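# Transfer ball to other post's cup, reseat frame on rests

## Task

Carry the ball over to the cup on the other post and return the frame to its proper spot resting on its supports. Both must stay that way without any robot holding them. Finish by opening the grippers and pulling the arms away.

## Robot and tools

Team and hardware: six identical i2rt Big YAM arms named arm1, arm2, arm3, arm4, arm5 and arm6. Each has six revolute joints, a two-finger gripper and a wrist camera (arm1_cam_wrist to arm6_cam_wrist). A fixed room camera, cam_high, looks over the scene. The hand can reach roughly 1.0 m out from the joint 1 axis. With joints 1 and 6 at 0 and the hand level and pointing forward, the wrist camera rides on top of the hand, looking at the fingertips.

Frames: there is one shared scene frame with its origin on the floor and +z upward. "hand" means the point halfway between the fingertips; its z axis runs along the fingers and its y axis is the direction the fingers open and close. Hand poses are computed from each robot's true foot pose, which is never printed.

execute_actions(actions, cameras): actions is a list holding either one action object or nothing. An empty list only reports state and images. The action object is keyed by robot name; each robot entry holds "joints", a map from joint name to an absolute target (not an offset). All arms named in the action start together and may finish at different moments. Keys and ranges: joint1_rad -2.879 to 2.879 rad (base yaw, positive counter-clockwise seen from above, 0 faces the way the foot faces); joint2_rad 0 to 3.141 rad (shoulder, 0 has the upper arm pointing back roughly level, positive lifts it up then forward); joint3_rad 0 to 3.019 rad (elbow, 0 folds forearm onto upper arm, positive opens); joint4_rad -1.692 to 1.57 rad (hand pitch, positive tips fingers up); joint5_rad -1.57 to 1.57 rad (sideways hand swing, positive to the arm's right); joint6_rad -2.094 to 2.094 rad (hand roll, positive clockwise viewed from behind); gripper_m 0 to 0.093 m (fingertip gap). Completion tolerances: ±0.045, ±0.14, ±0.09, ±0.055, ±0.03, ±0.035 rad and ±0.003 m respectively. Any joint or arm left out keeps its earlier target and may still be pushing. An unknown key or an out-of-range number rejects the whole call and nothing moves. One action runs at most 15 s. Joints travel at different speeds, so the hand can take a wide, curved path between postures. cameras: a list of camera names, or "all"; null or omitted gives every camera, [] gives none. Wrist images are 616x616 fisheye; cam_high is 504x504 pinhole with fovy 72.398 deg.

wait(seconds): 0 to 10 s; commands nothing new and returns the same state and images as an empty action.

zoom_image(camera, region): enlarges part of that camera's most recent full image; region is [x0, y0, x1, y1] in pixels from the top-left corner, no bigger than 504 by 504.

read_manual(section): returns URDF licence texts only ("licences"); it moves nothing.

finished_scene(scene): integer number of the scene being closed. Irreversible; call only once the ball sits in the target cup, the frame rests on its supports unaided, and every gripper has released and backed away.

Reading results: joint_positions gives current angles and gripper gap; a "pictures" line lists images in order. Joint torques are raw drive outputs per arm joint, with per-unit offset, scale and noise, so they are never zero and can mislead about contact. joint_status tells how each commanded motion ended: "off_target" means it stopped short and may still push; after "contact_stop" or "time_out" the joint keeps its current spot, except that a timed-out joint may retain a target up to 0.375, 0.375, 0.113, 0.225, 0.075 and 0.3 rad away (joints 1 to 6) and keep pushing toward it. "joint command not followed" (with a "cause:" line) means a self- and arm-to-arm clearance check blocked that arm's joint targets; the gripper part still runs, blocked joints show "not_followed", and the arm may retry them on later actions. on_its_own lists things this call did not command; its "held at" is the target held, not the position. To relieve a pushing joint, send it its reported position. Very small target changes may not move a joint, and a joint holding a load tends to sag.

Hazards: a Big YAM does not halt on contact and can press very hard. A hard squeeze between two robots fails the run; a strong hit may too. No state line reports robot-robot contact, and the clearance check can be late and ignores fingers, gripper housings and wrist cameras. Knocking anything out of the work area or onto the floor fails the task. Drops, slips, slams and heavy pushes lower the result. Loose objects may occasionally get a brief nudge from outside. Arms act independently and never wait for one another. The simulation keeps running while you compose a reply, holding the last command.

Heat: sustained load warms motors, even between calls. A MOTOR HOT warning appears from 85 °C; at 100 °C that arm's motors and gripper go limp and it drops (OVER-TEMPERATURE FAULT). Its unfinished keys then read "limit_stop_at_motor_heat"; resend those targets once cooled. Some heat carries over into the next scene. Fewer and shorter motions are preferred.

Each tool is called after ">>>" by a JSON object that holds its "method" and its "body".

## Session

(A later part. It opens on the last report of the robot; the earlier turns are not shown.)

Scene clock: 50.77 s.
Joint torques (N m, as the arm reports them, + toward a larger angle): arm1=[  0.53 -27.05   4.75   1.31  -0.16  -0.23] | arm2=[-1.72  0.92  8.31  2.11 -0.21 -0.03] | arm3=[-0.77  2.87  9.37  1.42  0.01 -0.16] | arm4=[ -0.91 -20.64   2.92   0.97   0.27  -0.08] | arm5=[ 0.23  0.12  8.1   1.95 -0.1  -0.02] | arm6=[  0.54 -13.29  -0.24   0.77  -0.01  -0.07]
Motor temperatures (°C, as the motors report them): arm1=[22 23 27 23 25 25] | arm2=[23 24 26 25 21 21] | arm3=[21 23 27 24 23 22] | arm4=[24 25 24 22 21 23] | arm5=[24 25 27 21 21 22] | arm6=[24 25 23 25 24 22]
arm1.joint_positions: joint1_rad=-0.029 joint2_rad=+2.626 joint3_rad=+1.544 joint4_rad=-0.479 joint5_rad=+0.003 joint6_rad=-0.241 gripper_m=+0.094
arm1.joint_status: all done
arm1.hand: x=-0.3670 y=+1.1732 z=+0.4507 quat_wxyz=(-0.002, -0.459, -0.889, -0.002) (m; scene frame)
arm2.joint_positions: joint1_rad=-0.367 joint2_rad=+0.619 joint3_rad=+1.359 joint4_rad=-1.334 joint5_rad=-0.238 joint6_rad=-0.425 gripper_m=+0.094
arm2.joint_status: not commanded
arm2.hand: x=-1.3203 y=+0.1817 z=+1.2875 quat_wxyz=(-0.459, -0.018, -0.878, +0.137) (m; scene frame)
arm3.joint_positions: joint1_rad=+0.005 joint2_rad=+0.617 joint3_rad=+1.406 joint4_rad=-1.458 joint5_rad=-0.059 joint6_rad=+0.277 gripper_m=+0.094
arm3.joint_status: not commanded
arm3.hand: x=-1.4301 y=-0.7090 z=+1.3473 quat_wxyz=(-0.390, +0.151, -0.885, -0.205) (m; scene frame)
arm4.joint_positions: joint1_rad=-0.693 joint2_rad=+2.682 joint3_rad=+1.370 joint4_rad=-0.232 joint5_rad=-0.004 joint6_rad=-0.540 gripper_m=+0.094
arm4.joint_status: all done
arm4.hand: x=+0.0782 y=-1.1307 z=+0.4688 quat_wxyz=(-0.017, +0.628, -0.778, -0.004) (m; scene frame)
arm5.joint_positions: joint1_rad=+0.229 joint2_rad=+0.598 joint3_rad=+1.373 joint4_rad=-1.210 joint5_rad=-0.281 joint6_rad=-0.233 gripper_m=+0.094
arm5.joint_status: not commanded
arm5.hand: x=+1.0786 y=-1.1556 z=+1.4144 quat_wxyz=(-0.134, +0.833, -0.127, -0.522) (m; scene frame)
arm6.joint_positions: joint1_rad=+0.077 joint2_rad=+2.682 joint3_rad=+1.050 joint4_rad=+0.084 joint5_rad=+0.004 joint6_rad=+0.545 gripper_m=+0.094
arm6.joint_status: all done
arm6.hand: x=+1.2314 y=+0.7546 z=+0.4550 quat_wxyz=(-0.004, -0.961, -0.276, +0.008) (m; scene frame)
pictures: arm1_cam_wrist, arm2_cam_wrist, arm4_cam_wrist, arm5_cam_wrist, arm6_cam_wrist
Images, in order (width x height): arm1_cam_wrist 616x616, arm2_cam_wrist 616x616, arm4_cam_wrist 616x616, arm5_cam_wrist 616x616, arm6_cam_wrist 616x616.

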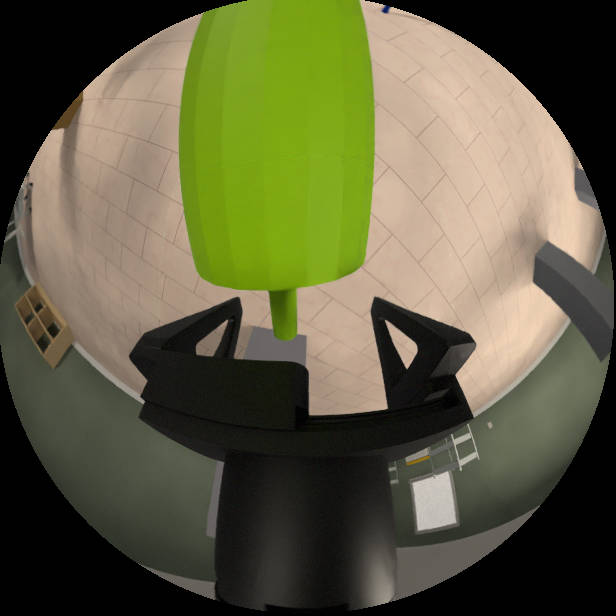

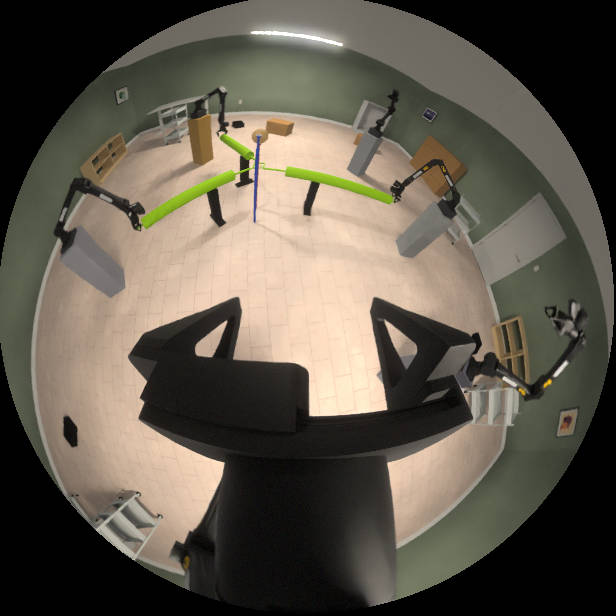

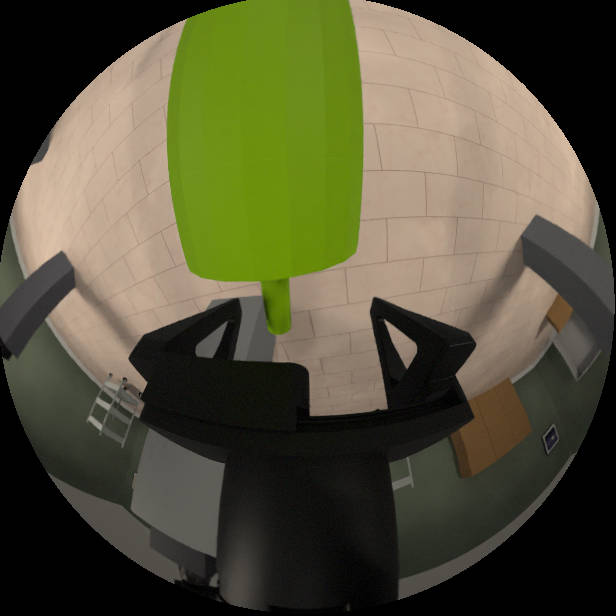

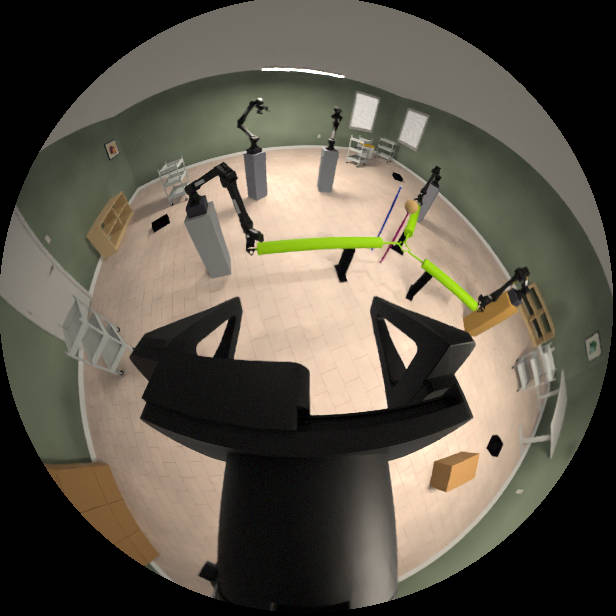

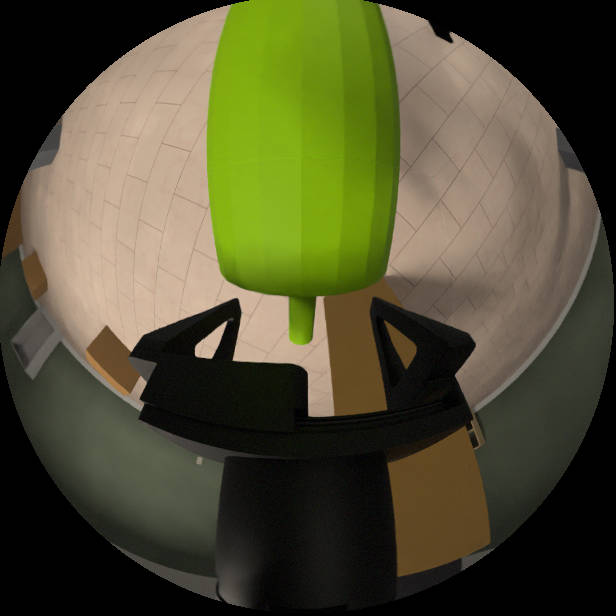

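>>> {"method": "execute_actions", "body": {"actions": [{"arm1":{"joints":{"joint1_rad":0.008,"joint2_rad":2.632}},"arm4":{"joints":{"joint1_rad":-0.665,"joint2_rad":2.705}},"arm6":{"joints":{"joint2_rad":2.71,"joint3_rad":1.065}}}], "cameras": ["arm1_cam_wrist","arm4_cam_wrist","arm6_cam_wrist"]}}

Scene clock: 55.17 s.
Joint torques (N m, as the arm reports them, + toward a larger angle): arm1=[  3.25 -24.82   4.71   1.25  -0.13  -0.23] | arm2=[-1.9   0.89  8.32  2.06 -0.25 -0.06] | arm3=[-0.74  2.84  9.36  1.42  0.01 -0.16] | arm4=[  0.08 -19.26   2.72   0.97   0.24  -0.09] | arm5=[ 1.    0.45  8.15  1.87 -0.09 -0.01] | arm6=[  0.8  -13.41   0.39   0.57   0.    -0.07]
Motor temperatures (°C, as the motors report them): arm1=[22 23 27 23 25 25] | arm2=[23 24 26 25 21 21] | arm3=[21 23 27 24 23 22] | arm4=[24 26 24 22 21 23] | arm5=[24 25 27 21 21 22] | arm6=[24 25 23 25 24 22]
arm1.joint_positions: joint1_rad=+0.002 joint2_rad=+2.629 joint3_rad=+1.544 joint4_rad=-0.479 joint5_rad=+0.003 joint6_rad=-0.241 gripper_m=+0.094
arm1.joint_status: all done
arm1.hand: x=-0.3515 y=+1.1809 z=+0.4495 quat_wxyz=(-0.001, -0.445, -0.896, -0.003) (m; scene frame)
arm2.joint_positions: joint1_rad=-0.367 joint2_rad=+0.619 joint3_rad=+1.359 joint4_rad=-1.334 joint5_rad=-0.238 joint6_rad=-0.425 gripper_m=+0.094
arm2.joint_status: not commanded
arm2.hand: x=-1.3203 y=+0.1817 z=+1.2875 quat_wxyz=(-0.459, -0.018, -0.878, +0.137) (m; scene frame)
arm3.joint_positions: joint1_rad=+0.005 joint2_rad=+0.617 joint3_rad=+1.406 joint4_rad=-1.458 joint5_rad=-0.059 joint6_rad=+0.277 gripper_m=+0.094
arm3.joint_status: not commanded
arm3.hand: x=-1.4301 y=-0.7090 z=+1.3473 quat_wxyz=(-0.390, +0.151, -0.885, -0.205) (m; scene frame)
arm4.joint_positions: joint1_rad=-0.670 joint2_rad=+2.695 joint3_rad=+1.370 joint4_rad=-0.232 joint5_rad=-0.003 joint6_rad=-0.540 gripper_m=+0.094
arm4.joint_status: all done
arm4.hand: x=+0.0655 y=-1.1280 z=+0.4627 quat_wxyz=(-0.010, +0.637, -0.770, -0.003) (m; scene frame)
arm5.joint_positions: joint1_rad=+0.229 joint2_rad=+0.598 joint3_rad=+1.373 joint4_rad=-1.210 joint5_rad=-0.281 joint6_rad=-0.233 gripper_m=+0.094
arm5.joint_status: not commanded
arm5.hand: x=+1.0786 y=-1.1556 z=+1.4144 quat_wxyz=(-0.134, +0.833, -0.127, -0.522) (m; scene frame)
arm6.joint_positions: joint1_rad=+0.077 joint2_rad=+2.701 joint3_rad=+1.060 joint4_rad=+0.084 joint5_rad=+0.004 joint6_rad=+0.545 gripper_m=+0.094
arm6.joint_status: all done
arm6.hand: x=+1.2331 y=+0.7580 z=+0.4481 quat_wxyz=(+0.000, -0.961, -0.276, +0.005) (m; scene frame)
pictures: arm1_cam_wrist, arm4_cam_wrist, arm6_cam_wrist
Images, in order (width x height): arm1_cam_wrist 616x616, arm4_cam_wrist 616x616, arm6_cam_wrist 616x616.

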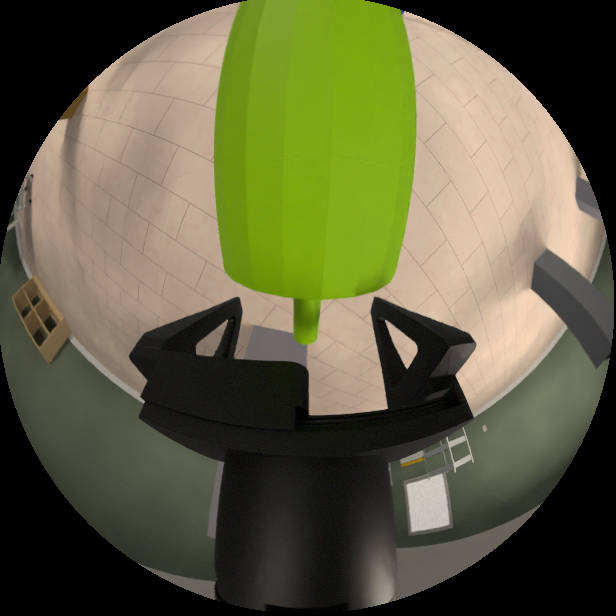

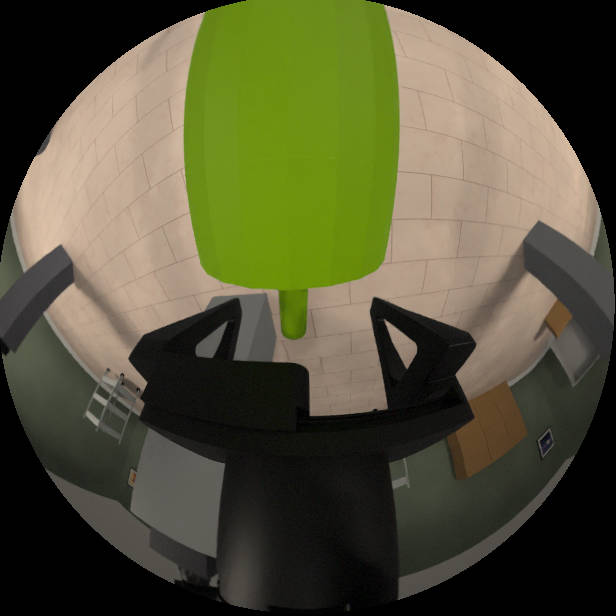

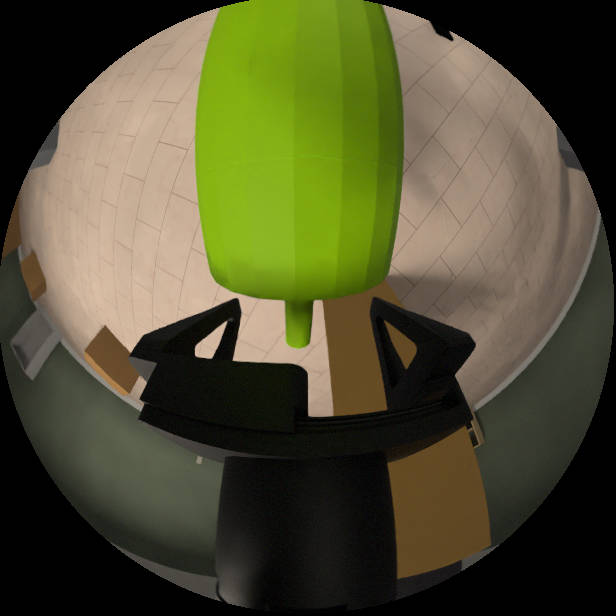

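>>> {"method": "execute_actions", "body": {"actions": [{"arm1":{"joints":{"joint2_rad":2.665,"joint6_rad":-0.21}},"arm4":{"joints":{"joint1_rad":-0.655,"joint2_rad":2.73}},"arm6":{"joints":{"joint1_rad":0.105,"joint2_rad":2.735}}}], "cameras": []}}

>>> {"method": "execute_actions", "body": {"actions": [{"arm1":{"joints":{"gripper_m":0}},"arm4":{"joints":{"gripper_m":0}},"arm6":{"joints":{"gripper_m":0}}}], "cameras": ["arm1_cam_wrist","arm4_cam_wrist","arm6_cam_wrist","cam_high"]}}

Scene clock: 58.47 s.
Joint torques (N m, as the arm reports them, + toward a larger angle): arm1=[  2.73 -25.19   4.63   1.08  -0.2   -0.08] | arm2=[-1.62  1.02  8.41  2.02 -0.16 -0.07] | arm3=[-0.74  2.93  9.38  1.43  0.01 -0.16] | arm4=[  0.18 -19.43   2.47   0.87   0.24  -0.09] | arm5=[ 0.4  -0.14  7.97  1.9  -0.08 -0.01] | arm6=[  0.02 -12.15  -0.06   0.51  -0.01  -0.12]
Motor temperatures (°C, as the motors report them): arm1=[22 23 27 23 25 25] | arm2=[23 24 26 25 21 21] | arm3=[21 23 27 24 23 22] | arm4=[24 26 24 22 21 23] | arm5=[24 25 27 21 21 22] | arm6=[24 25 23 25 24 22]
arm1.joint_positions: joint1_rad=+0.002 joint2_rad=+2.674 joint3_rad=+1.544 joint4_rad=-0.479 joint5_rad=+0.003 joint6_rad=-0.219 gripper_m=+0.094
arm1.joint_status: all done
arm1.hand: x=-0.3598 y=+1.2008 z=+0.4255 quat_wxyz=(+0.017, -0.454, -0.890, -0.018) (m; scene frame)
arm2.joint_positions: joint1_rad=-0.367 joint2_rad=+0.619 joint3_rad=+1.359 joint4_rad=-1.334 joint5_rad=-0.238 joint6_rad=-0.425 gripper_m=+0.094
arm2.joint_status: not commanded
arm2.hand: x=-1.3203 y=+0.1817 z=+1.2875 quat_wxyz=(-0.459, -0.018, -0.878, +0.137) (m; scene frame)
arm3.joint_positions: joint1_rad=+0.005 joint2_rad=+0.617 joint3_rad=+1.406 joint4_rad=-1.458 joint5_rad=-0.059 joint6_rad=+0.277 gripper_m=+0.094
arm3.joint_status: not commanded
arm3.hand: x=-1.4301 y=-0.7090 z=+1.3473 quat_wxyz=(-0.390, +0.151, -0.885, -0.205) (m; scene frame)
arm4.joint_positions: joint1_rad=-0.664 joint2_rad=+2.725 joint3_rad=+1.370 joint4_rad=-0.232 joint5_rad=-0.003 joint6_rad=-0.540 gripper_m=+0.094
arm4.joint_status: all done
arm4.hand: x=+0.0533 y=-1.1378 z=+0.4489 quat_wxyz=(+0.004, +0.640, -0.769, -0.001) (m; scene frame)
arm5.joint_positions: joint1_rad=+0.229 joint2_rad=+0.598 joint3_rad=+1.373 joint4_rad=-1.210 joint5_rad=-0.281 joint6_rad=-0.233 gripper_m=+0.094
arm5.joint_status: not commanded
arm5.hand: x=+1.0786 y=-1.1556 z=+1.4144 quat_wxyz=(-0.134, +0.833, -0.127, -0.522) (m; scene frame)
arm6.joint_positions: joint1_rad=+0.101 joint2_rad=+2.730 joint3_rad=+1.060 joint4_rad=+0.084 joint5_rad=+0.004 joint6_rad=+0.545 gripper_m=+0.094
arm6.joint_status: all done
arm6.hand: x=+1.2477 y=+0.7679 z=+0.4385 quat_wxyz=(+0.010, -0.958, -0.287, -0.005) (m; scene frame)
pictures: none
No camera images: the call's "cameras" was empty. Leave "cameras" out to get every camera's image.

Scene clock: 59.20 s.
Joint torques (N m, as the arm reports them, + toward a larger angle): arm1=[  3.12 -24.93   4.31   1.06  -0.46  -0.15] | arm2=[-1.84  1.03  8.41  2.   -0.2  -0.09] | arm3=[-0.75  2.94  9.37  1.43  0.01 -0.16] | arm4=[  0.21 -19.39   2.44   0.82   0.2   -0.15] | arm5=[ 0.59  0.23  8.04  2.07 -0.1   0.  ] | arm6=[ -0.1  -13.13  -0.38   0.21   0.52  -0.26]
Motor temperatures (°C, as the motors report them): arm1=[22 23 27 23 25 25] | arm2=[23 24 26 25 21 21] | arm3=[21 23 27 24 23 22] | arm4=[24 26 24 22 21 23] | arm5=[24 25 28 21 21 22] | arm6=[24 25 23 25 24 22]
arm1.joint_positions: joint1_rad=-0.001 joint2_rad=+2.674 joint3_rad=+1.544 joint4_rad=-0.479 joint5_rad=+0.010 joint6_rad=-0.208 gripper_m=+0.018
arm1.joint_status: gripper_m off_target (ended at +0.018, target +0.000)
arm1.hand: x=-0.3625 y=+1.1996 z=+0.4255 quat_wxyz=(+0.019, -0.461, -0.887, -0.015) (m; scene frame)
arm2.joint_positions: joint1_rad=-0.367 joint2_rad=+0.619 joint3_rad=+1.359 joint4_rad=-1.334 joint5_rad=-0.238 joint6_rad=-0.425 gripper_m=+0.094
arm2.joint_status: not commanded
arm2.hand: x=-1.3203 y=+0.1817 z=+1.2875 quat_wxyz=(-0.459, -0.018, -0.878, +0.137) (m; scene frame)
arm3.joint_positions: joint1_rad=+0.005 joint2_rad=+0.617 joint3_rad=+1.406 joint4_rad=-1.458 joint5_rad=-0.059 joint6_rad=+0.277 gripper_m=+0.094
arm3.joint_status: not commanded
arm3.hand: x=-1.4301 y=-0.7090 z=+1.3473 quat_wxyz=(-0.390, +0.151, -0.885, -0.205) (m; scene frame)
arm4.joint_positions: joint1_rad=-0.664 joint2_rad=+2.725 joint3_rad=+1.370 joint4_rad=-0.231 joint5_rad=-0.003 joint6_rad=-0.532 gripper_m=+0.019
arm4.joint_status: gripper_m off_target (ended at +0.019, target +0.000)
arm4.hand: x=+0.0537 y=-1.1376 z=+0.4489 quat_wxyz=(+0.004, +0.636, -0.771, -0.001) (m; scene frame)
arm5.joint_positions: joint1_rad=+0.229 joint2_rad=+0.598 joint3_rad=+1.373 joint4_rad=-1.210 joint5_rad=-0.281 joint6_rad=-0.233 gripper_m=+0.094
arm5.joint_status: not commanded
arm5.hand: x=+1.0786 y=-1.1556 z=+1.4144 quat_wxyz=(-0.134, +0.833, -0.127, -0.522) (m; scene frame)
arm6.joint_positions: joint1_rad=+0.105 joint2_rad=+2.730 joint3_rad=+1.063 joint4_rad=+0.086 joint5_rad=-0.010 joint6_rad=+0.561 gripper_m=+0.019
arm6.joint_status: gripper_m off_target (ended at +0.019, target +0.000)
arm6.hand: x=+1.2504 y=+0.7647 z=+0.4382 quat_wxyz=(+0.004, -0.959, -0.282, -0.009) (m; scene frame)
pictures: arm1_cam_wrist, arm4_cam_wrist, arm6_cam_wrist, cam_high
Images, in order (width x height): arm1_cam_wrist 616x616, arm4_cam_wrist 616x616, arm6_cam_wrist 616x616, cam_high 504x504.

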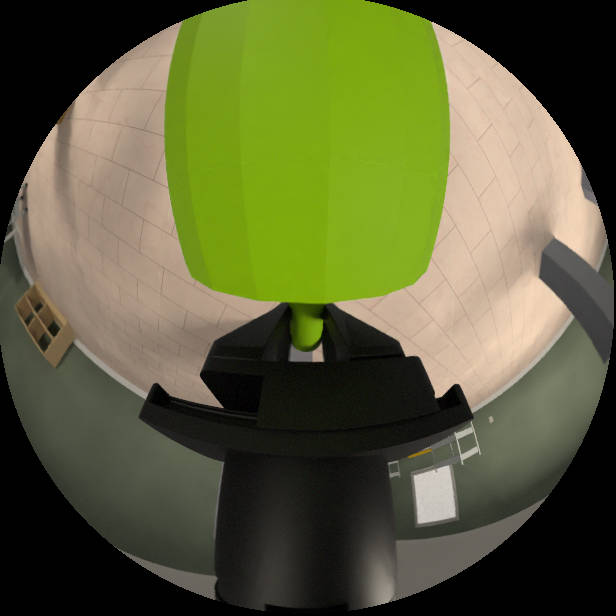

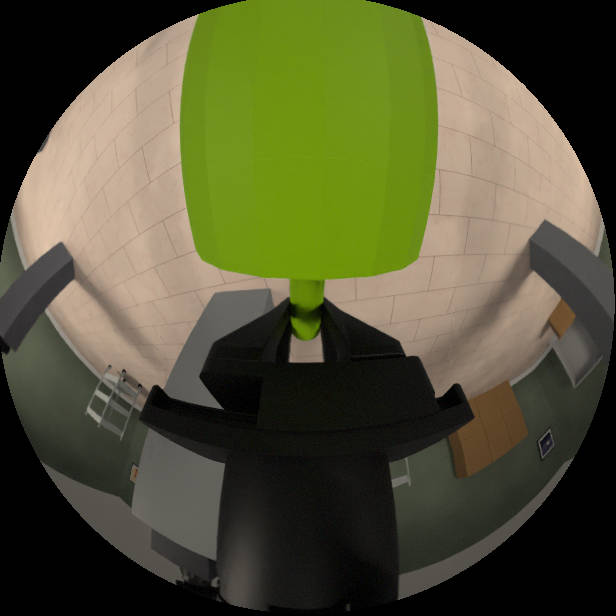

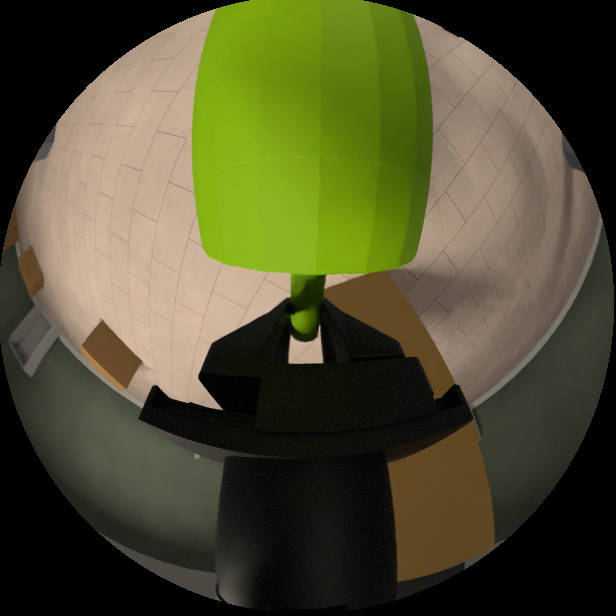

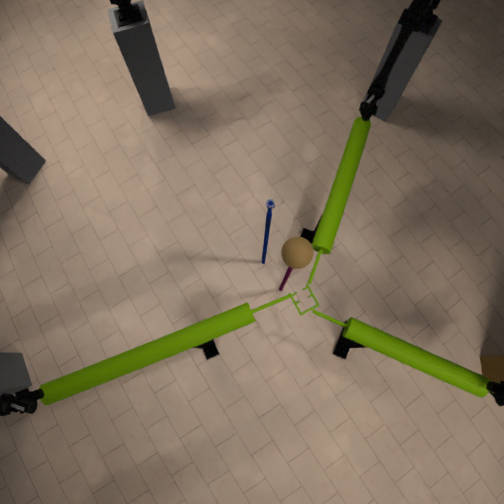

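>>> {"method": "execute_actions", "body": {"actions": [{"arm1":{"joints":{"joint2_rad":2.405,"joint3_rad":1.385,"joint4_rad":-0.54}},"arm4":{"joints":{"joint2_rad":2.442,"joint3_rad":1.2,"joint4_rad":-0.32}},"arm6":{"joints":{"joint2_rad":2.42,"joint3_rad":0.86,"joint4_rad":0.0}}}], "cameras": ["arm1_cam_wrist","arm4_cam_wrist","arm6_cam_wrist","cam_high"]}}

Scene clock: 68.57 s.
Joint torques (N m, as the arm reports them, + toward a larger angle): arm1=[  3.13 -27.01   4.62   0.42  -0.23  -0.22] | arm2=[-1.82  0.8   8.29  1.75 -0.2  -0.06] | arm3=[-0.74  2.93  9.36  1.43  0.01 -0.16] | arm4=[ -0.77 -20.92   3.19   0.07   0.26  -0.26] | arm5=[ 0.69 -0.11  8.03  2.09 -0.11 -0.02] | arm6=[  1.42 -14.4    0.04   0.27   0.29  -0.29]
Motor temperatures (°C, as the motors report them): arm1=[22 24 26 23 25 25] | arm2=[23 24 26 25 21 21] | arm3=[21 23 27 24 23 22] | arm4=[24 26 23 22 21 23] | arm5=[24 25 28 21 21 22] | arm6=[24 25 23 25 24 22]
arm1.joint_positions: joint1_rad=+0.000 joint2_rad=+2.431 joint3_rad=+1.376 joint4_rad=-0.533 joint5_rad=+0.004 joint6_rad=-0.206 gripper_m=+0.018
arm1.joint_status: all done
arm1.hand: x=-0.3642 y=+1.2048 z=+0.5243 quat_wxyz=(+0.009, -0.462, -0.887, -0.010) (m; scene frame)
arm2.joint_positions: joint1_rad=-0.367 joint2_rad=+0.619 joint3_rad=+1.359 joint4_rad=-1.334 joint5_rad=-0.238 joint6_rad=-0.425 gripper_m=+0.094
arm2.joint_status: not commanded
arm2.hand: x=-1.3203 y=+0.1817 z=+1.2875 quat_wxyz=(-0.459, -0.018, -0.878, +0.137) (m; scene frame)
arm3.joint_positions: joint1_rad=+0.005 joint2_rad=+0.617 joint3_rad=+1.406 joint4_rad=-1.458 joint5_rad=-0.059 joint6_rad=+0.277 gripper_m=+0.094
arm3.joint_status: not commanded
arm3.hand: x=-1.4301 y=-0.7090 z=+1.3473 quat_wxyz=(-0.390, +0.151, -0.885, -0.205) (m; scene frame)
arm4.joint_positions: joint1_rad=-0.653 joint2_rad=+2.460 joint3_rad=+1.201 joint4_rad=-0.309 joint5_rad=-0.004 joint6_rad=-0.519 gripper_m=+0.019
arm4.joint_status: all done
arm4.hand: x=+0.0507 y=-1.1324 z=+0.5532 quat_wxyz=(-0.005, +0.636, -0.772, -0.003) (m; scene frame)
arm5.joint_positions: joint1_rad=+0.229 joint2_rad=+0.598 joint3_rad=+1.373 joint4_rad=-1.210 joint5_rad=-0.281 joint6_rad=-0.233 gripper_m=+0.094
arm5.joint_status: not commanded
arm5.hand: x=+1.0786 y=-1.1556 z=+1.4144 quat_wxyz=(-0.134, +0.833, -0.127, -0.522) (m; scene frame)
arm6.joint_positions: joint1_rad=+0.097 joint2_rad=+2.437 joint3_rad=+0.862 joint4_rad=+0.003 joint5_rad=-0.003 joint6_rad=+0.563 gripper_m=+0.019
arm6.joint_status: all done
arm6.hand: x=+1.2485 y=+0.7693 z=+0.5409 quat_wxyz=(+0.003, -0.961, -0.277, -0.003) (m; scene frame)
pictures: arm1_cam_wrist, arm4_cam_wrist, arm6_cam_wrist, cam_high
Images, in order (width x height): arm1_cam_wrist 616x616, arm4_cam_wrist 616x616, arm6_cam_wrist 616x616, cam_high 504x504.

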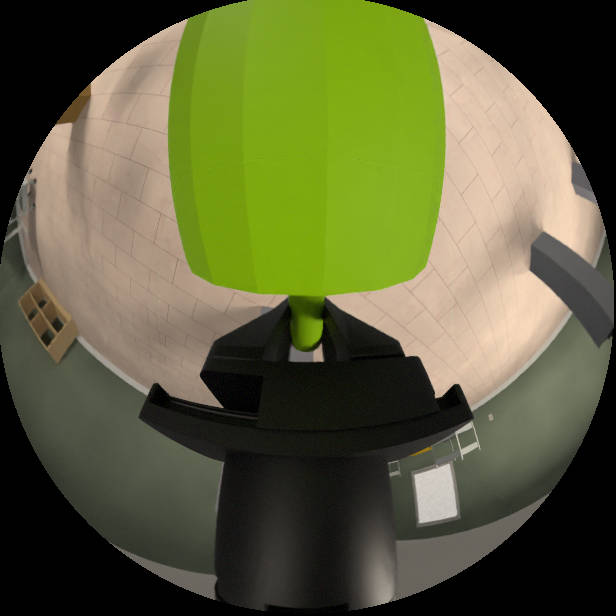

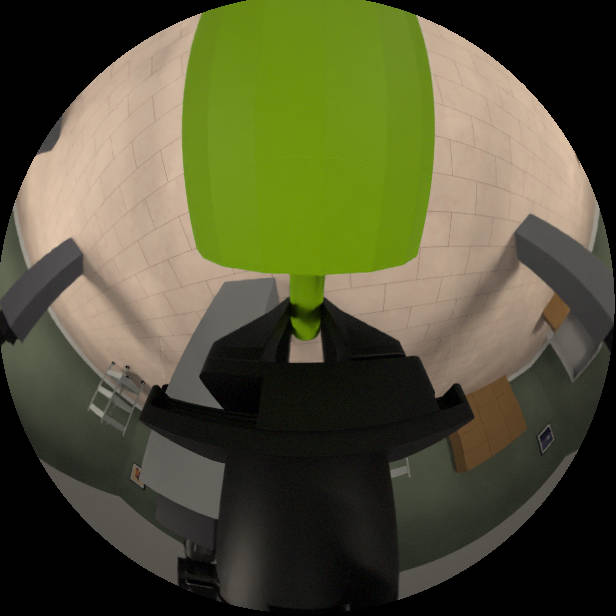

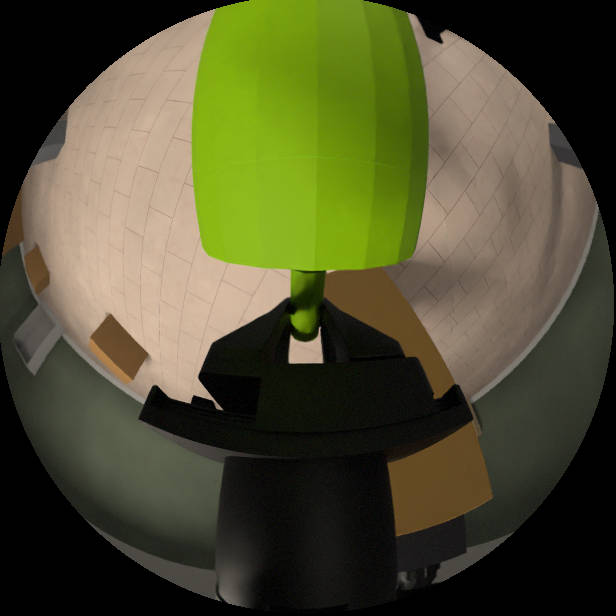

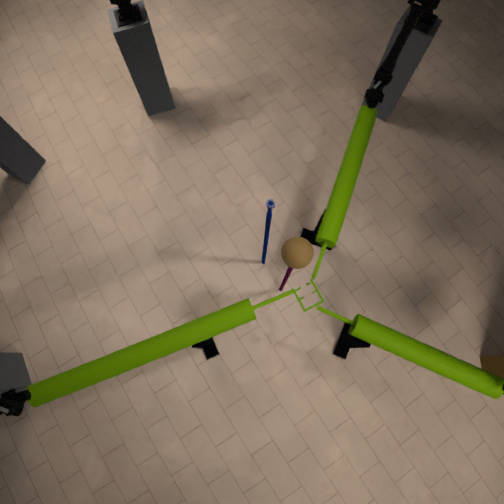

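>>> {"method": "execute_actions", "body": {"actions": [{"arm1":{"joints":{"joint1_rad":-0.15,"joint2_rad":2.37,"joint3_rad":1.30,"joint4_rad":-0.462,"joint6_rad":-0.36}},"arm4":{"joints":{"joint1_rad":-0.517,"joint2_rad":2.412,"joint3_rad":1.056,"joint4_rad":-0.185,"joint6_rad":-0.38}},"arm6":{"joints":{"joint1_rad":-0.088,"joint2_rad":2.45,"joint3_rad":0.99,"joint4_rad":-0.115,"joint6_rad":0.368}},"arm2":{"joints":{"joint1_rad":0.13,"joint2_rad":2.3,"joint3_rad":2.0,"joint4_rad":0.6,"joint5_rad":0,"joint6_rad":0}}}], "cameras": ["arm2_cam_wrist","arm4_cam_wrist","arm6_cam_wrist","cam_high"]}}

>>> {"method": "zoom_image", "body": {"camera": "cam_high", "region": [240, 200, 360, 320]}}

Scene clock: 79.63 s.
Joint torques (N m, as the arm reports them, + toward a larger angle): arm1=[  2.78 -26.66   4.06   0.86  -0.12  -0.03] | arm2=[ -1.51 -25.54  10.85   2.54   0.07   0.01] | arm3=[-0.73  2.9   9.38  1.44  0.01 -0.16] | arm4=[ -1.38 -19.9    2.34   0.79   0.44  -0.13] | arm5=[ 0.71  0.56  8.07  2.04 -0.13  0.02] | arm6=[  1.23 -15.35   0.81   0.03   0.09  -0.3 ]
Motor temperatures (°C, as the motors report them): arm1=[22 24 26 23 25 25] | arm2=[23 25 27 25 21 21] | arm3=[21 23 27 24 23 22] | arm4=[24 26 23 22 21 23] | arm5=[24 25 28 21 21 22] | arm6=[24 25 22 25 24 22]
arm1.joint_positions: joint1_rad=-0.162 joint2_rad=+2.415 joint3_rad=+1.295 joint4_rad=-0.469 joint5_rad=+0.001 joint6_rad=-0.368 gripper_m=+0.018
arm1.joint_status: all done
arm1.hand: x=-0.4519 y=+1.2021 z=+0.5175 quat_wxyz=(+0.007, -0.461, -0.887, -0.013) (m; scene frame)
arm2.joint_positions: joint1_rad=+0.130 joint2_rad=+2.285 joint3_rad=+1.966 joint4_rad=+0.583 joint5_rad=-0.004 joint6_rad=-0.011 gripper_m=+0.094
arm2.joint_status: all done
arm2.hand: x=-0.6196 y=+0.1896 z=+1.0777 quat_wxyz=(-0.794, -0.024, -0.606, +0.043) (m; scene frame)
arm3.joint_positions: joint1_rad=+0.005 joint2_rad=+0.617 joint3_rad=+1.406 joint4_rad=-1.458 joint5_rad=-0.059 joint6_rad=+0.277 gripper_m=+0.094
arm3.joint_status: not commanded
arm3.hand: x=-1.4301 y=-0.7090 z=+1.3473 quat_wxyz=(-0.390, +0.151, -0.885, -0.205) (m; scene frame)
arm4.joint_positions: joint1_rad=-0.506 joint2_rad=+2.435 joint3_rad=+1.055 joint4_rad=-0.191 joint5_rad=-0.007 joint6_rad=-0.366 gripper_m=+0.019
arm4.joint_status: all done
arm4.hand: x=-0.0329 y=-1.1333 z=+0.5492 quat_wxyz=(-0.002, +0.633, -0.774, -0.004) (m; scene frame)
arm5.joint_positions: joint1_rad=+0.229 joint2_rad=+0.598 joint3_rad=+1.373 joint4_rad=-1.210 joint5_rad=-0.281 joint6_rad=-0.233 gripper_m=+0.094
arm5.joint_status: not commanded
arm5.hand: x=+1.0786 y=-1.1556 z=+1.4144 quat_wxyz=(-0.134, +0.833, -0.127, -0.522) (m; scene frame)
arm6.joint_positions: joint1_rad=-0.097 joint2_rad=+2.466 joint3_rad=+0.995 joint4_rad=-0.107 joint5_rad=+0.001 joint6_rad=+0.392 gripper_m=+0.019
arm6.joint_status: all done
arm6.hand: x=+1.1633 y=+0.7700 z=+0.5328 quat_wxyz=(+0.006, -0.964, -0.266, -0.004) (m; scene frame)
pictures: arm2_cam_wrist, arm4_cam_wrist, arm6_cam_wrist, cam_high
Images, in order (width x height): arm2_cam_wrist 616x616, arm4_cam_wrist 616x616, arm6_cam_wrist 616x616, cam_high 504x504.

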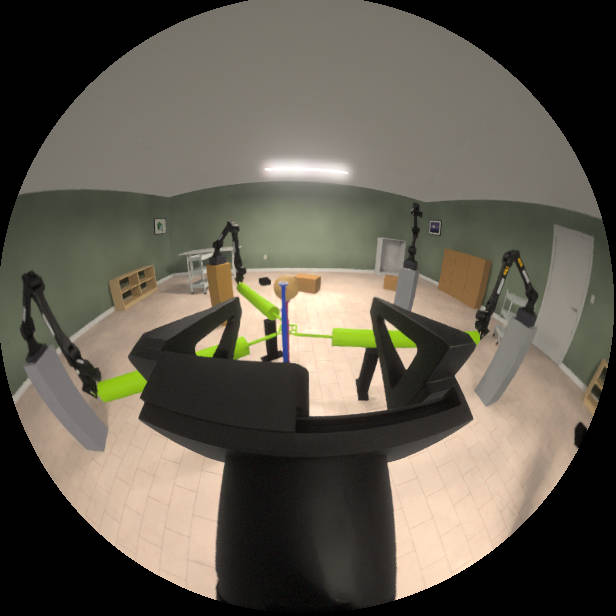

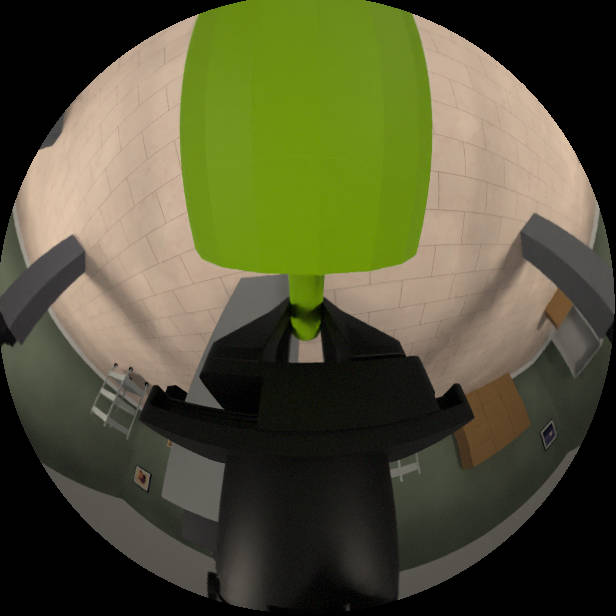

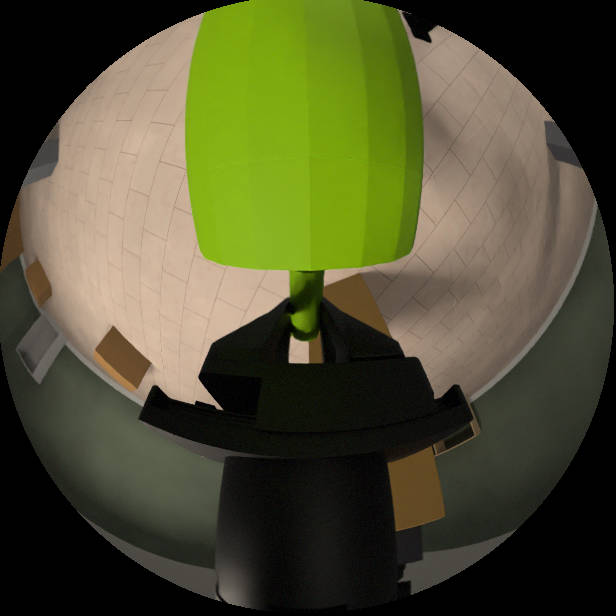

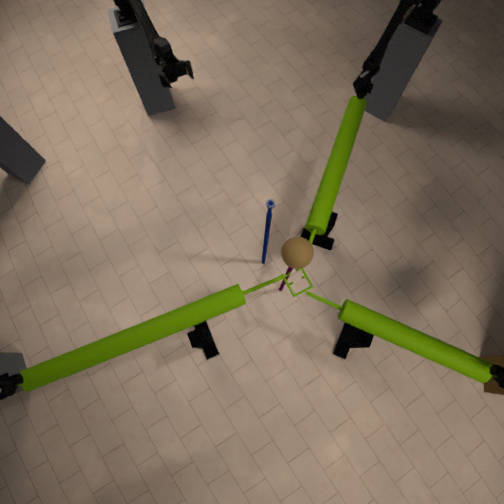

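Region (240, 200, 360, 320) of cam_high's 504x504 image, scaled by 4.200, with more detail than that image has.

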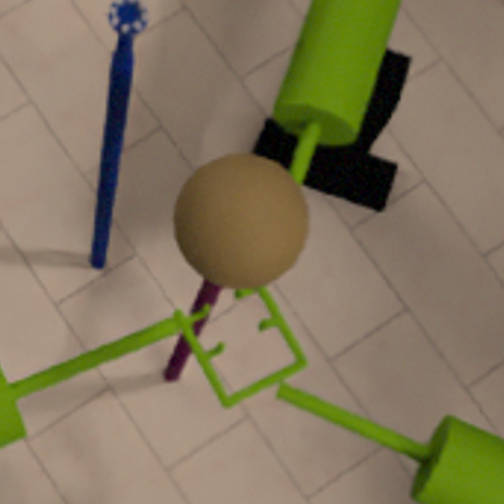

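>>> {"method": "zoom_image", "body": {"camera": "arm2_cam_wrist", "region": [240, 265, 340, 365]}}

>>> {"method": "zoom_image", "body": {"camera": "arm6_cam_wrist", "region": [230, 240, 390, 380]}}

Region (240, 265, 340, 365) of arm2_cam_wrist's 616x616 image, scaled by 5.040, with more detail than that image has.

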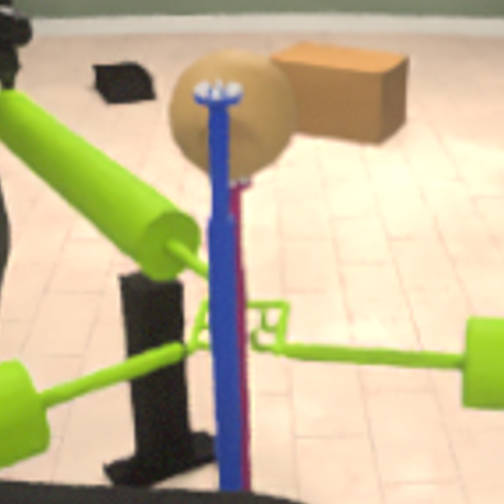

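Region (230, 240, 390, 380) of arm6_cam_wrist's 616x616 image, scaled by 3.150, with more detail than that image has; it fills the top 441 rows of this view, and the rest is white.

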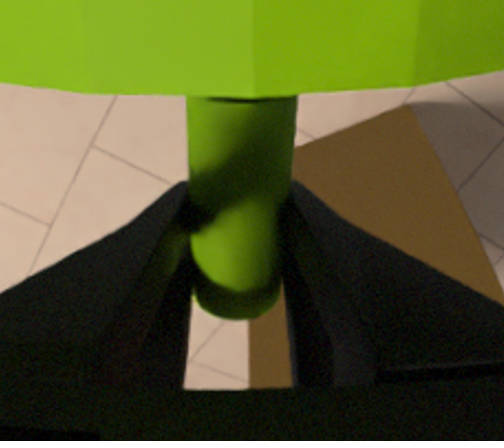

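>>> {"method": "execute_actions", "body": {"actions": [{"arm1":{"joints":{"joint1_rad":-0.275,"joint2_rad":2.345,"joint3_rad":1.252,"joint4_rad":-0.435,"joint6_rad":-0.485}},"arm4":{"joints":{"joint1_rad":-0.38,"joint2_rad":2.395,"joint3_rad":0.96,"joint4_rad":-0.108,"joint6_rad":-0.245}},"arm6":{"joints":{"joint1_rad":-0.208,"joint2_rad":2.45,"joint3_rad":1.118,"joint4_rad":-0.228,"joint6_rad":0.24}},"arm5":{"joints":{"joint1_rad":0,"joint2_rad":2.8,"joint3_rad":2.3,"joint4_rad":0.85,"joint5_rad":0,"joint6_rad":0}},"arm2":{"joints":{"joint4_rad":0.45,"joint1_rad":0.2}}}], "cameras": ["arm2_cam_wrist","arm5_cam_wrist","cam_high"]}}

>>> {"method": "zoom_image", "body": {"camera": "arm2_cam_wrist", "region": [250, 235, 370, 355]}}

>>> {"method": "zoom_image", "body": {"camera": "arm5_cam_wrist", "region": [240, 230, 380, 370]}}

Scene clock: 96.07 s.
Joint torques (N m, as the arm reports them, + toward a larger angle): arm1=[  3.18 -26.39   3.78   0.8   -0.12  -0.01] | arm2=[ -2.43 -25.68  10.7    1.4    0.01   0.05] | arm3=[-0.74  2.92  9.37  1.43  0.01 -0.16] | arm4=[ -1.24 -18.81   1.35   0.67   0.42  -0.15] | arm5=[  0.   -26.02   8.7    2.92   0.13   0.03] | arm6=[  0.24 -15.93   3.5    0.28   0.23  -0.38]
Motor temperatures (°C, as the motors report them): arm1=[22 25 26 23 25 25] | arm2=[23 28 29 25 21 21] | arm3=[21 23 28 24 23 22] | arm4=[24 26 23 22 21 23] | arm5=[24 25 28 21 21 22] | arm6=[24 26 22 25 24 22]
arm1.joint_positions: joint1_rad=-0.288 joint2_rad=+2.391 joint3_rad=+1.250 joint4_rad=-0.442 joint5_rad=+0.001 joint6_rad=-0.494 gripper_m=+0.018
arm1.joint_status: all done
arm1.hand: x=-0.5166 y=+1.2015 z=+0.5216 quat_wxyz=(+0.005, -0.461, -0.887, -0.011) (m; scene frame)
arm2.joint_positions: joint1_rad=+0.204 joint2_rad=+2.285 joint3_rad=+1.966 joint4_rad=+0.465 joint5_rad=-0.002 joint6_rad=-0.010 gripper_m=+0.094
arm2.joint_status: all done
arm2.hand: x=-0.6095 y=+0.2564 z=+1.0491 quat_wxyz=(-0.758, -0.003, -0.652, +0.014) (m; scene frame)
arm3.joint_positions: joint1_rad=+0.005 joint2_rad=+0.617 joint3_rad=+1.406 joint4_rad=-1.458 joint5_rad=-0.059 joint6_rad=+0.277 gripper_m=+0.094
arm3.joint_status: not commanded
arm3.hand: x=-1.4301 y=-0.7090 z=+1.3473 quat_wxyz=(-0.390, +0.151, -0.885, -0.205) (m; scene frame)
arm4.joint_positions: joint1_rad=-0.369 joint2_rad=+2.418 joint3_rad=+0.964 joint4_rad=-0.112 joint5_rad=-0.006 joint6_rad=-0.228 gripper_m=+0.019
arm4.joint_status: all done
arm4.hand: x=-0.0965 y=-1.1322 z=+0.5504 quat_wxyz=(-0.005, +0.633, -0.774, -0.005) (m; scene frame)
arm5.joint_positions: joint1_rad=+0.004 joint2_rad=+2.823 joint3_rad=+2.277 joint4_rad=+0.822 joint5_rad=-0.002 joint6_rad=-0.008 gripper_m=+0.094
arm5.joint_status: all done
arm5.hand: x=+0.7241 y=-0.5006 z=+0.8908 quat_wxyz=(-0.362, +0.545, -0.271, -0.706) (m; scene frame)
arm6.joint_positions: joint1_rad=-0.217 joint2_rad=+2.467 joint3_rad=+1.109 joint4_rad=-0.225 joint5_rad=-0.002 joint6_rad=+0.274 gripper_m=+0.019
arm6.joint_status: all done
arm6.hand: x=+1.0987 y=+0.7705 z=+0.5392 quat_wxyz=(+0.006, -0.964, -0.265, -0.007) (m; scene frame)
pictures: arm2_cam_wrist, arm5_cam_wrist, cam_high
Images, in order (width x height): arm2_cam_wrist 616x616, arm5_cam_wrist 616x616, cam_high 504x504.

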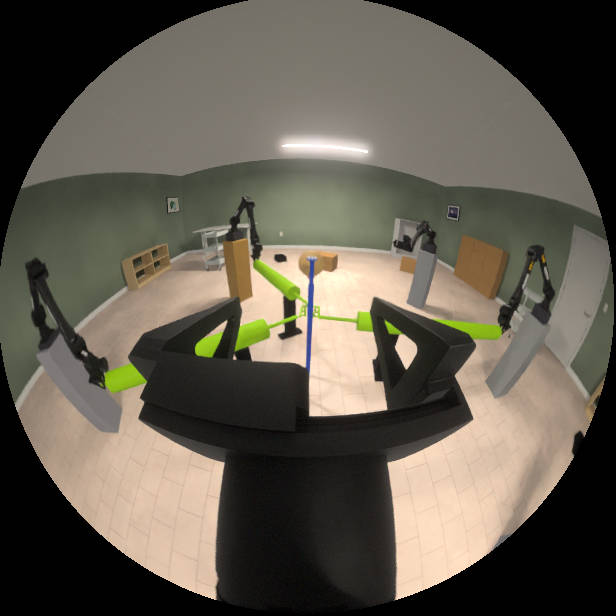

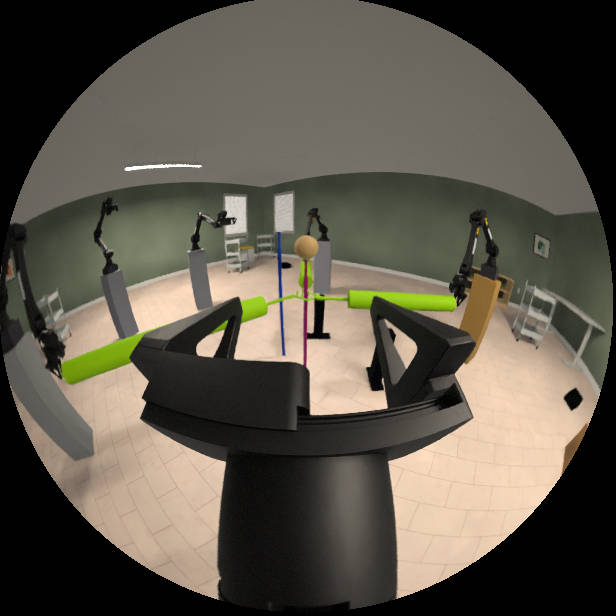

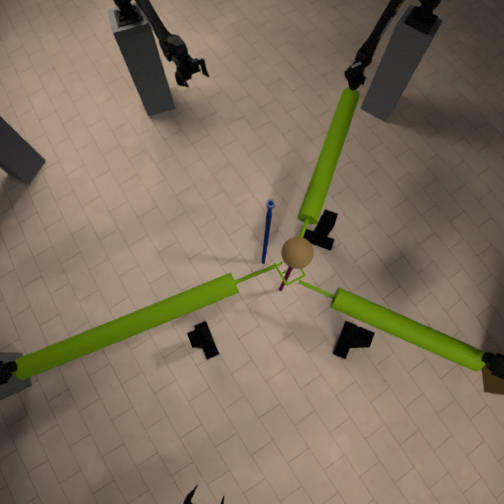

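Region (250, 235, 370, 355) of arm2_cam_wrist's 616x616 image, scaled by 4.200, with more detail than that image has.

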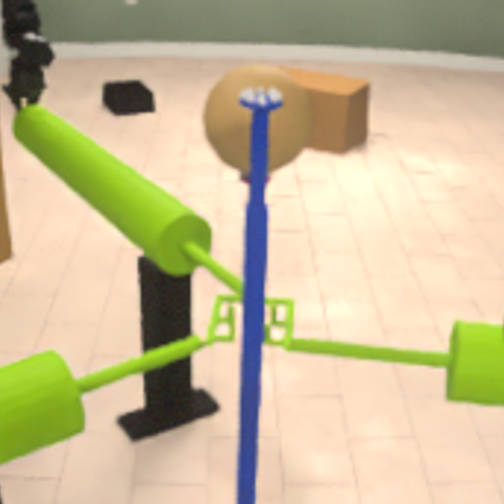

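Region (240, 230, 380, 370) of arm5_cam_wrist's 616x616 image, scaled by 3.600, with more detail than that image has.

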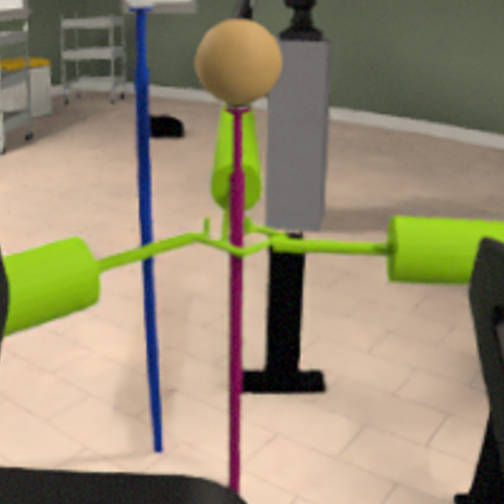

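>>> {"method": "execute_actions", "body": {"actions": [{"arm1":{"joints":{"joint1_rad":-0.285,"joint2_rad":2.02,"joint3_rad":1.192,"joint4_rad":-0.725}},"arm4":{"joints":{"joint1_rad":-0.372,"joint2_rad":1.965,"joint3_rad":0.838,"joint4_rad":-0.434}},"arm6":{"joints":{"joint1_rad":-0.214,"joint2_rad":2.06,"joint3_rad":1.003,"joint4_rad":-0.495,"joint6_rad":0.26}}}], "cameras": ["arm2_cam_wrist","arm5_cam_wrist"]}}

>>> {"method": "zoom_image", "body": {"camera": "arm2_cam_wrist", "region": [260, 225, 360, 325]}}

>>> {"method": "zoom_image", "body": {"camera": "arm5_cam_wrist", "region": [250, 200, 350, 300]}}

Scene clock: 103.93 s.
Joint torques (N m, as the arm reports them, + toward a larger angle): arm1=[  1.93 -23.16   5.95   0.28  -0.2   -0.05] | arm2=[ -2.69 -25.58  10.78   1.19  -0.01   0.05] | arm3=[-0.7   2.9   9.37  1.42  0.01 -0.16] | arm4=[ -0.71 -16.92   4.42  -0.23   0.49  -0.15] | arm5=[ -0.29 -26.28   8.86   2.76   0.07   0.09] | arm6=[ -0.29 -15.38   5.59   0.28   0.13  -0.23]
Motor temperatures (°C, as the motors report them): arm1=[22 25 26 23 25 25] | arm2=[23 28 30 25 21 21] | arm3=[21 23 28 24 23 22] | arm4=[24 26 23 22 21 23] | arm5=[24 27 29 21 21 22] | arm6=[24 26 23 25 24 22]
arm1.joint_positions: joint1_rad=-0.286 joint2_rad=+2.042 joint3_rad=+1.185 joint4_rad=-0.716 joint5_rad=+0.003 joint6_rad=-0.489 gripper_m=+0.018
arm1.joint_status: all done
arm1.hand: x=-0.5166 y=+1.1971 z=+0.6780 quat_wxyz=(+0.003, -0.463, -0.886, -0.007) (m; scene frame)
arm2.joint_positions: joint1_rad=+0.204 joint2_rad=+2.285 joint3_rad=+1.966 joint4_rad=+0.465 joint5_rad=-0.002 joint6_rad=-0.010 gripper_m=+0.094
arm2.joint_status: not commanded
arm2.hand: x=-0.6095 y=+0.2564 z=+1.0491 quat_wxyz=(-0.758, -0.003, -0.652, +0.014) (m; scene frame)
arm3.joint_positions: joint1_rad=+0.005 joint2_rad=+0.617 joint3_rad=+1.406 joint4_rad=-1.458 joint5_rad=-0.059 joint6_rad=+0.277 gripper_m=+0.094
arm3.joint_status: not commanded
arm3.hand: x=-1.4301 y=-0.7090 z=+1.3473 quat_wxyz=(-0.390, +0.151, -0.885, -0.205) (m; scene frame)
arm4.joint_positions: joint1_rad=-0.369 joint2_rad=+1.987 joint3_rad=+0.833 joint4_rad=-0.417 joint5_rad=-0.008 joint6_rad=-0.228 gripper_m=+0.019
arm4.joint_status: all done
arm4.hand: x=-0.0995 y=-1.1373 z=+0.6995 quat_wxyz=(-0.002, +0.633, -0.774, -0.004) (m; scene frame)
arm5.joint_positions: joint1_rad=+0.004 joint2_rad=+2.823 joint3_rad=+2.277 joint4_rad=+0.822 joint5_rad=-0.002 joint6_rad=-0.008 gripper_m=+0.094
arm5.joint_status: not commanded
arm5.hand: x=+0.7241 y=-0.5006 z=+0.8908 quat_wxyz=(-0.362, +0.545, -0.271, -0.706) (m; scene frame)
arm6.joint_positions: joint1_rad=-0.213 joint2_rad=+2.080 joint3_rad=+0.997 joint4_rad=-0.499 joint5_rad=-0.001 joint6_rad=+0.278 gripper_m=+0.019
arm6.joint_status: all done
arm6.hand: x=+1.0967 y=+0.7652 z=+0.6889 quat_wxyz=(+0.006, -0.964, -0.265, -0.007) (m; scene frame)
pictures: arm2_cam_wrist, arm5_cam_wrist
Images, in order (width x height): arm2_cam_wrist 616x616, arm5_cam_wrist 616x616.

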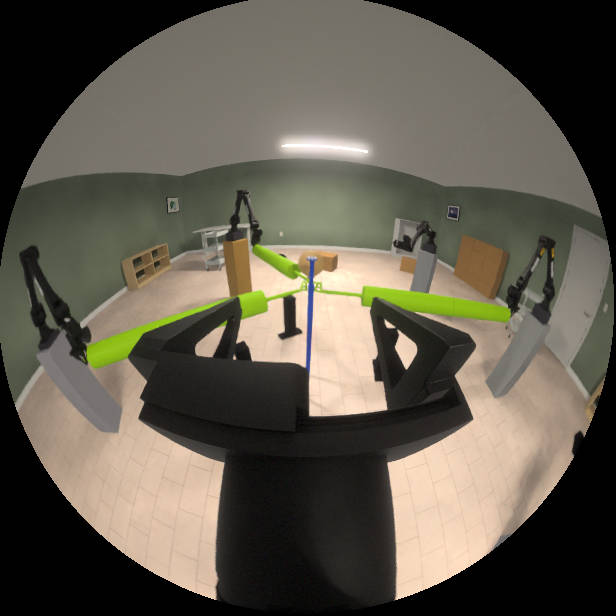

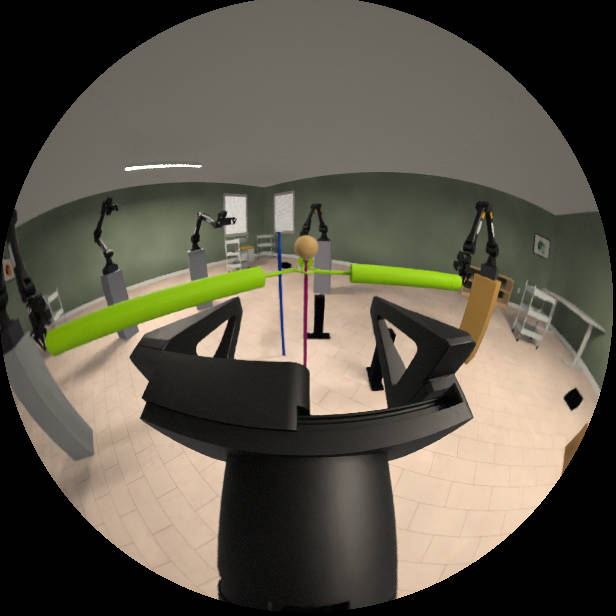

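Region (260, 225, 360, 325) of arm2_cam_wrist's 616x616 image, scaled by 5.040, with more detail than that image has.

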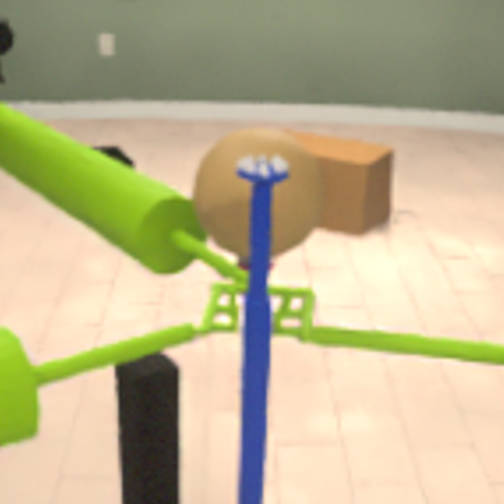

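Region (250, 200, 350, 300) of arm5_cam_wrist's 616x616 image, scaled by 5.040, with more detail than that image has.

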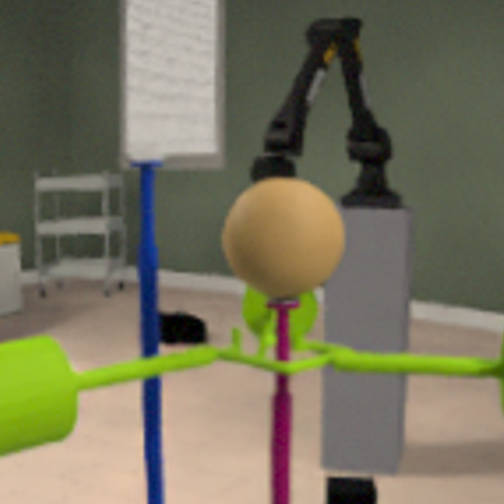

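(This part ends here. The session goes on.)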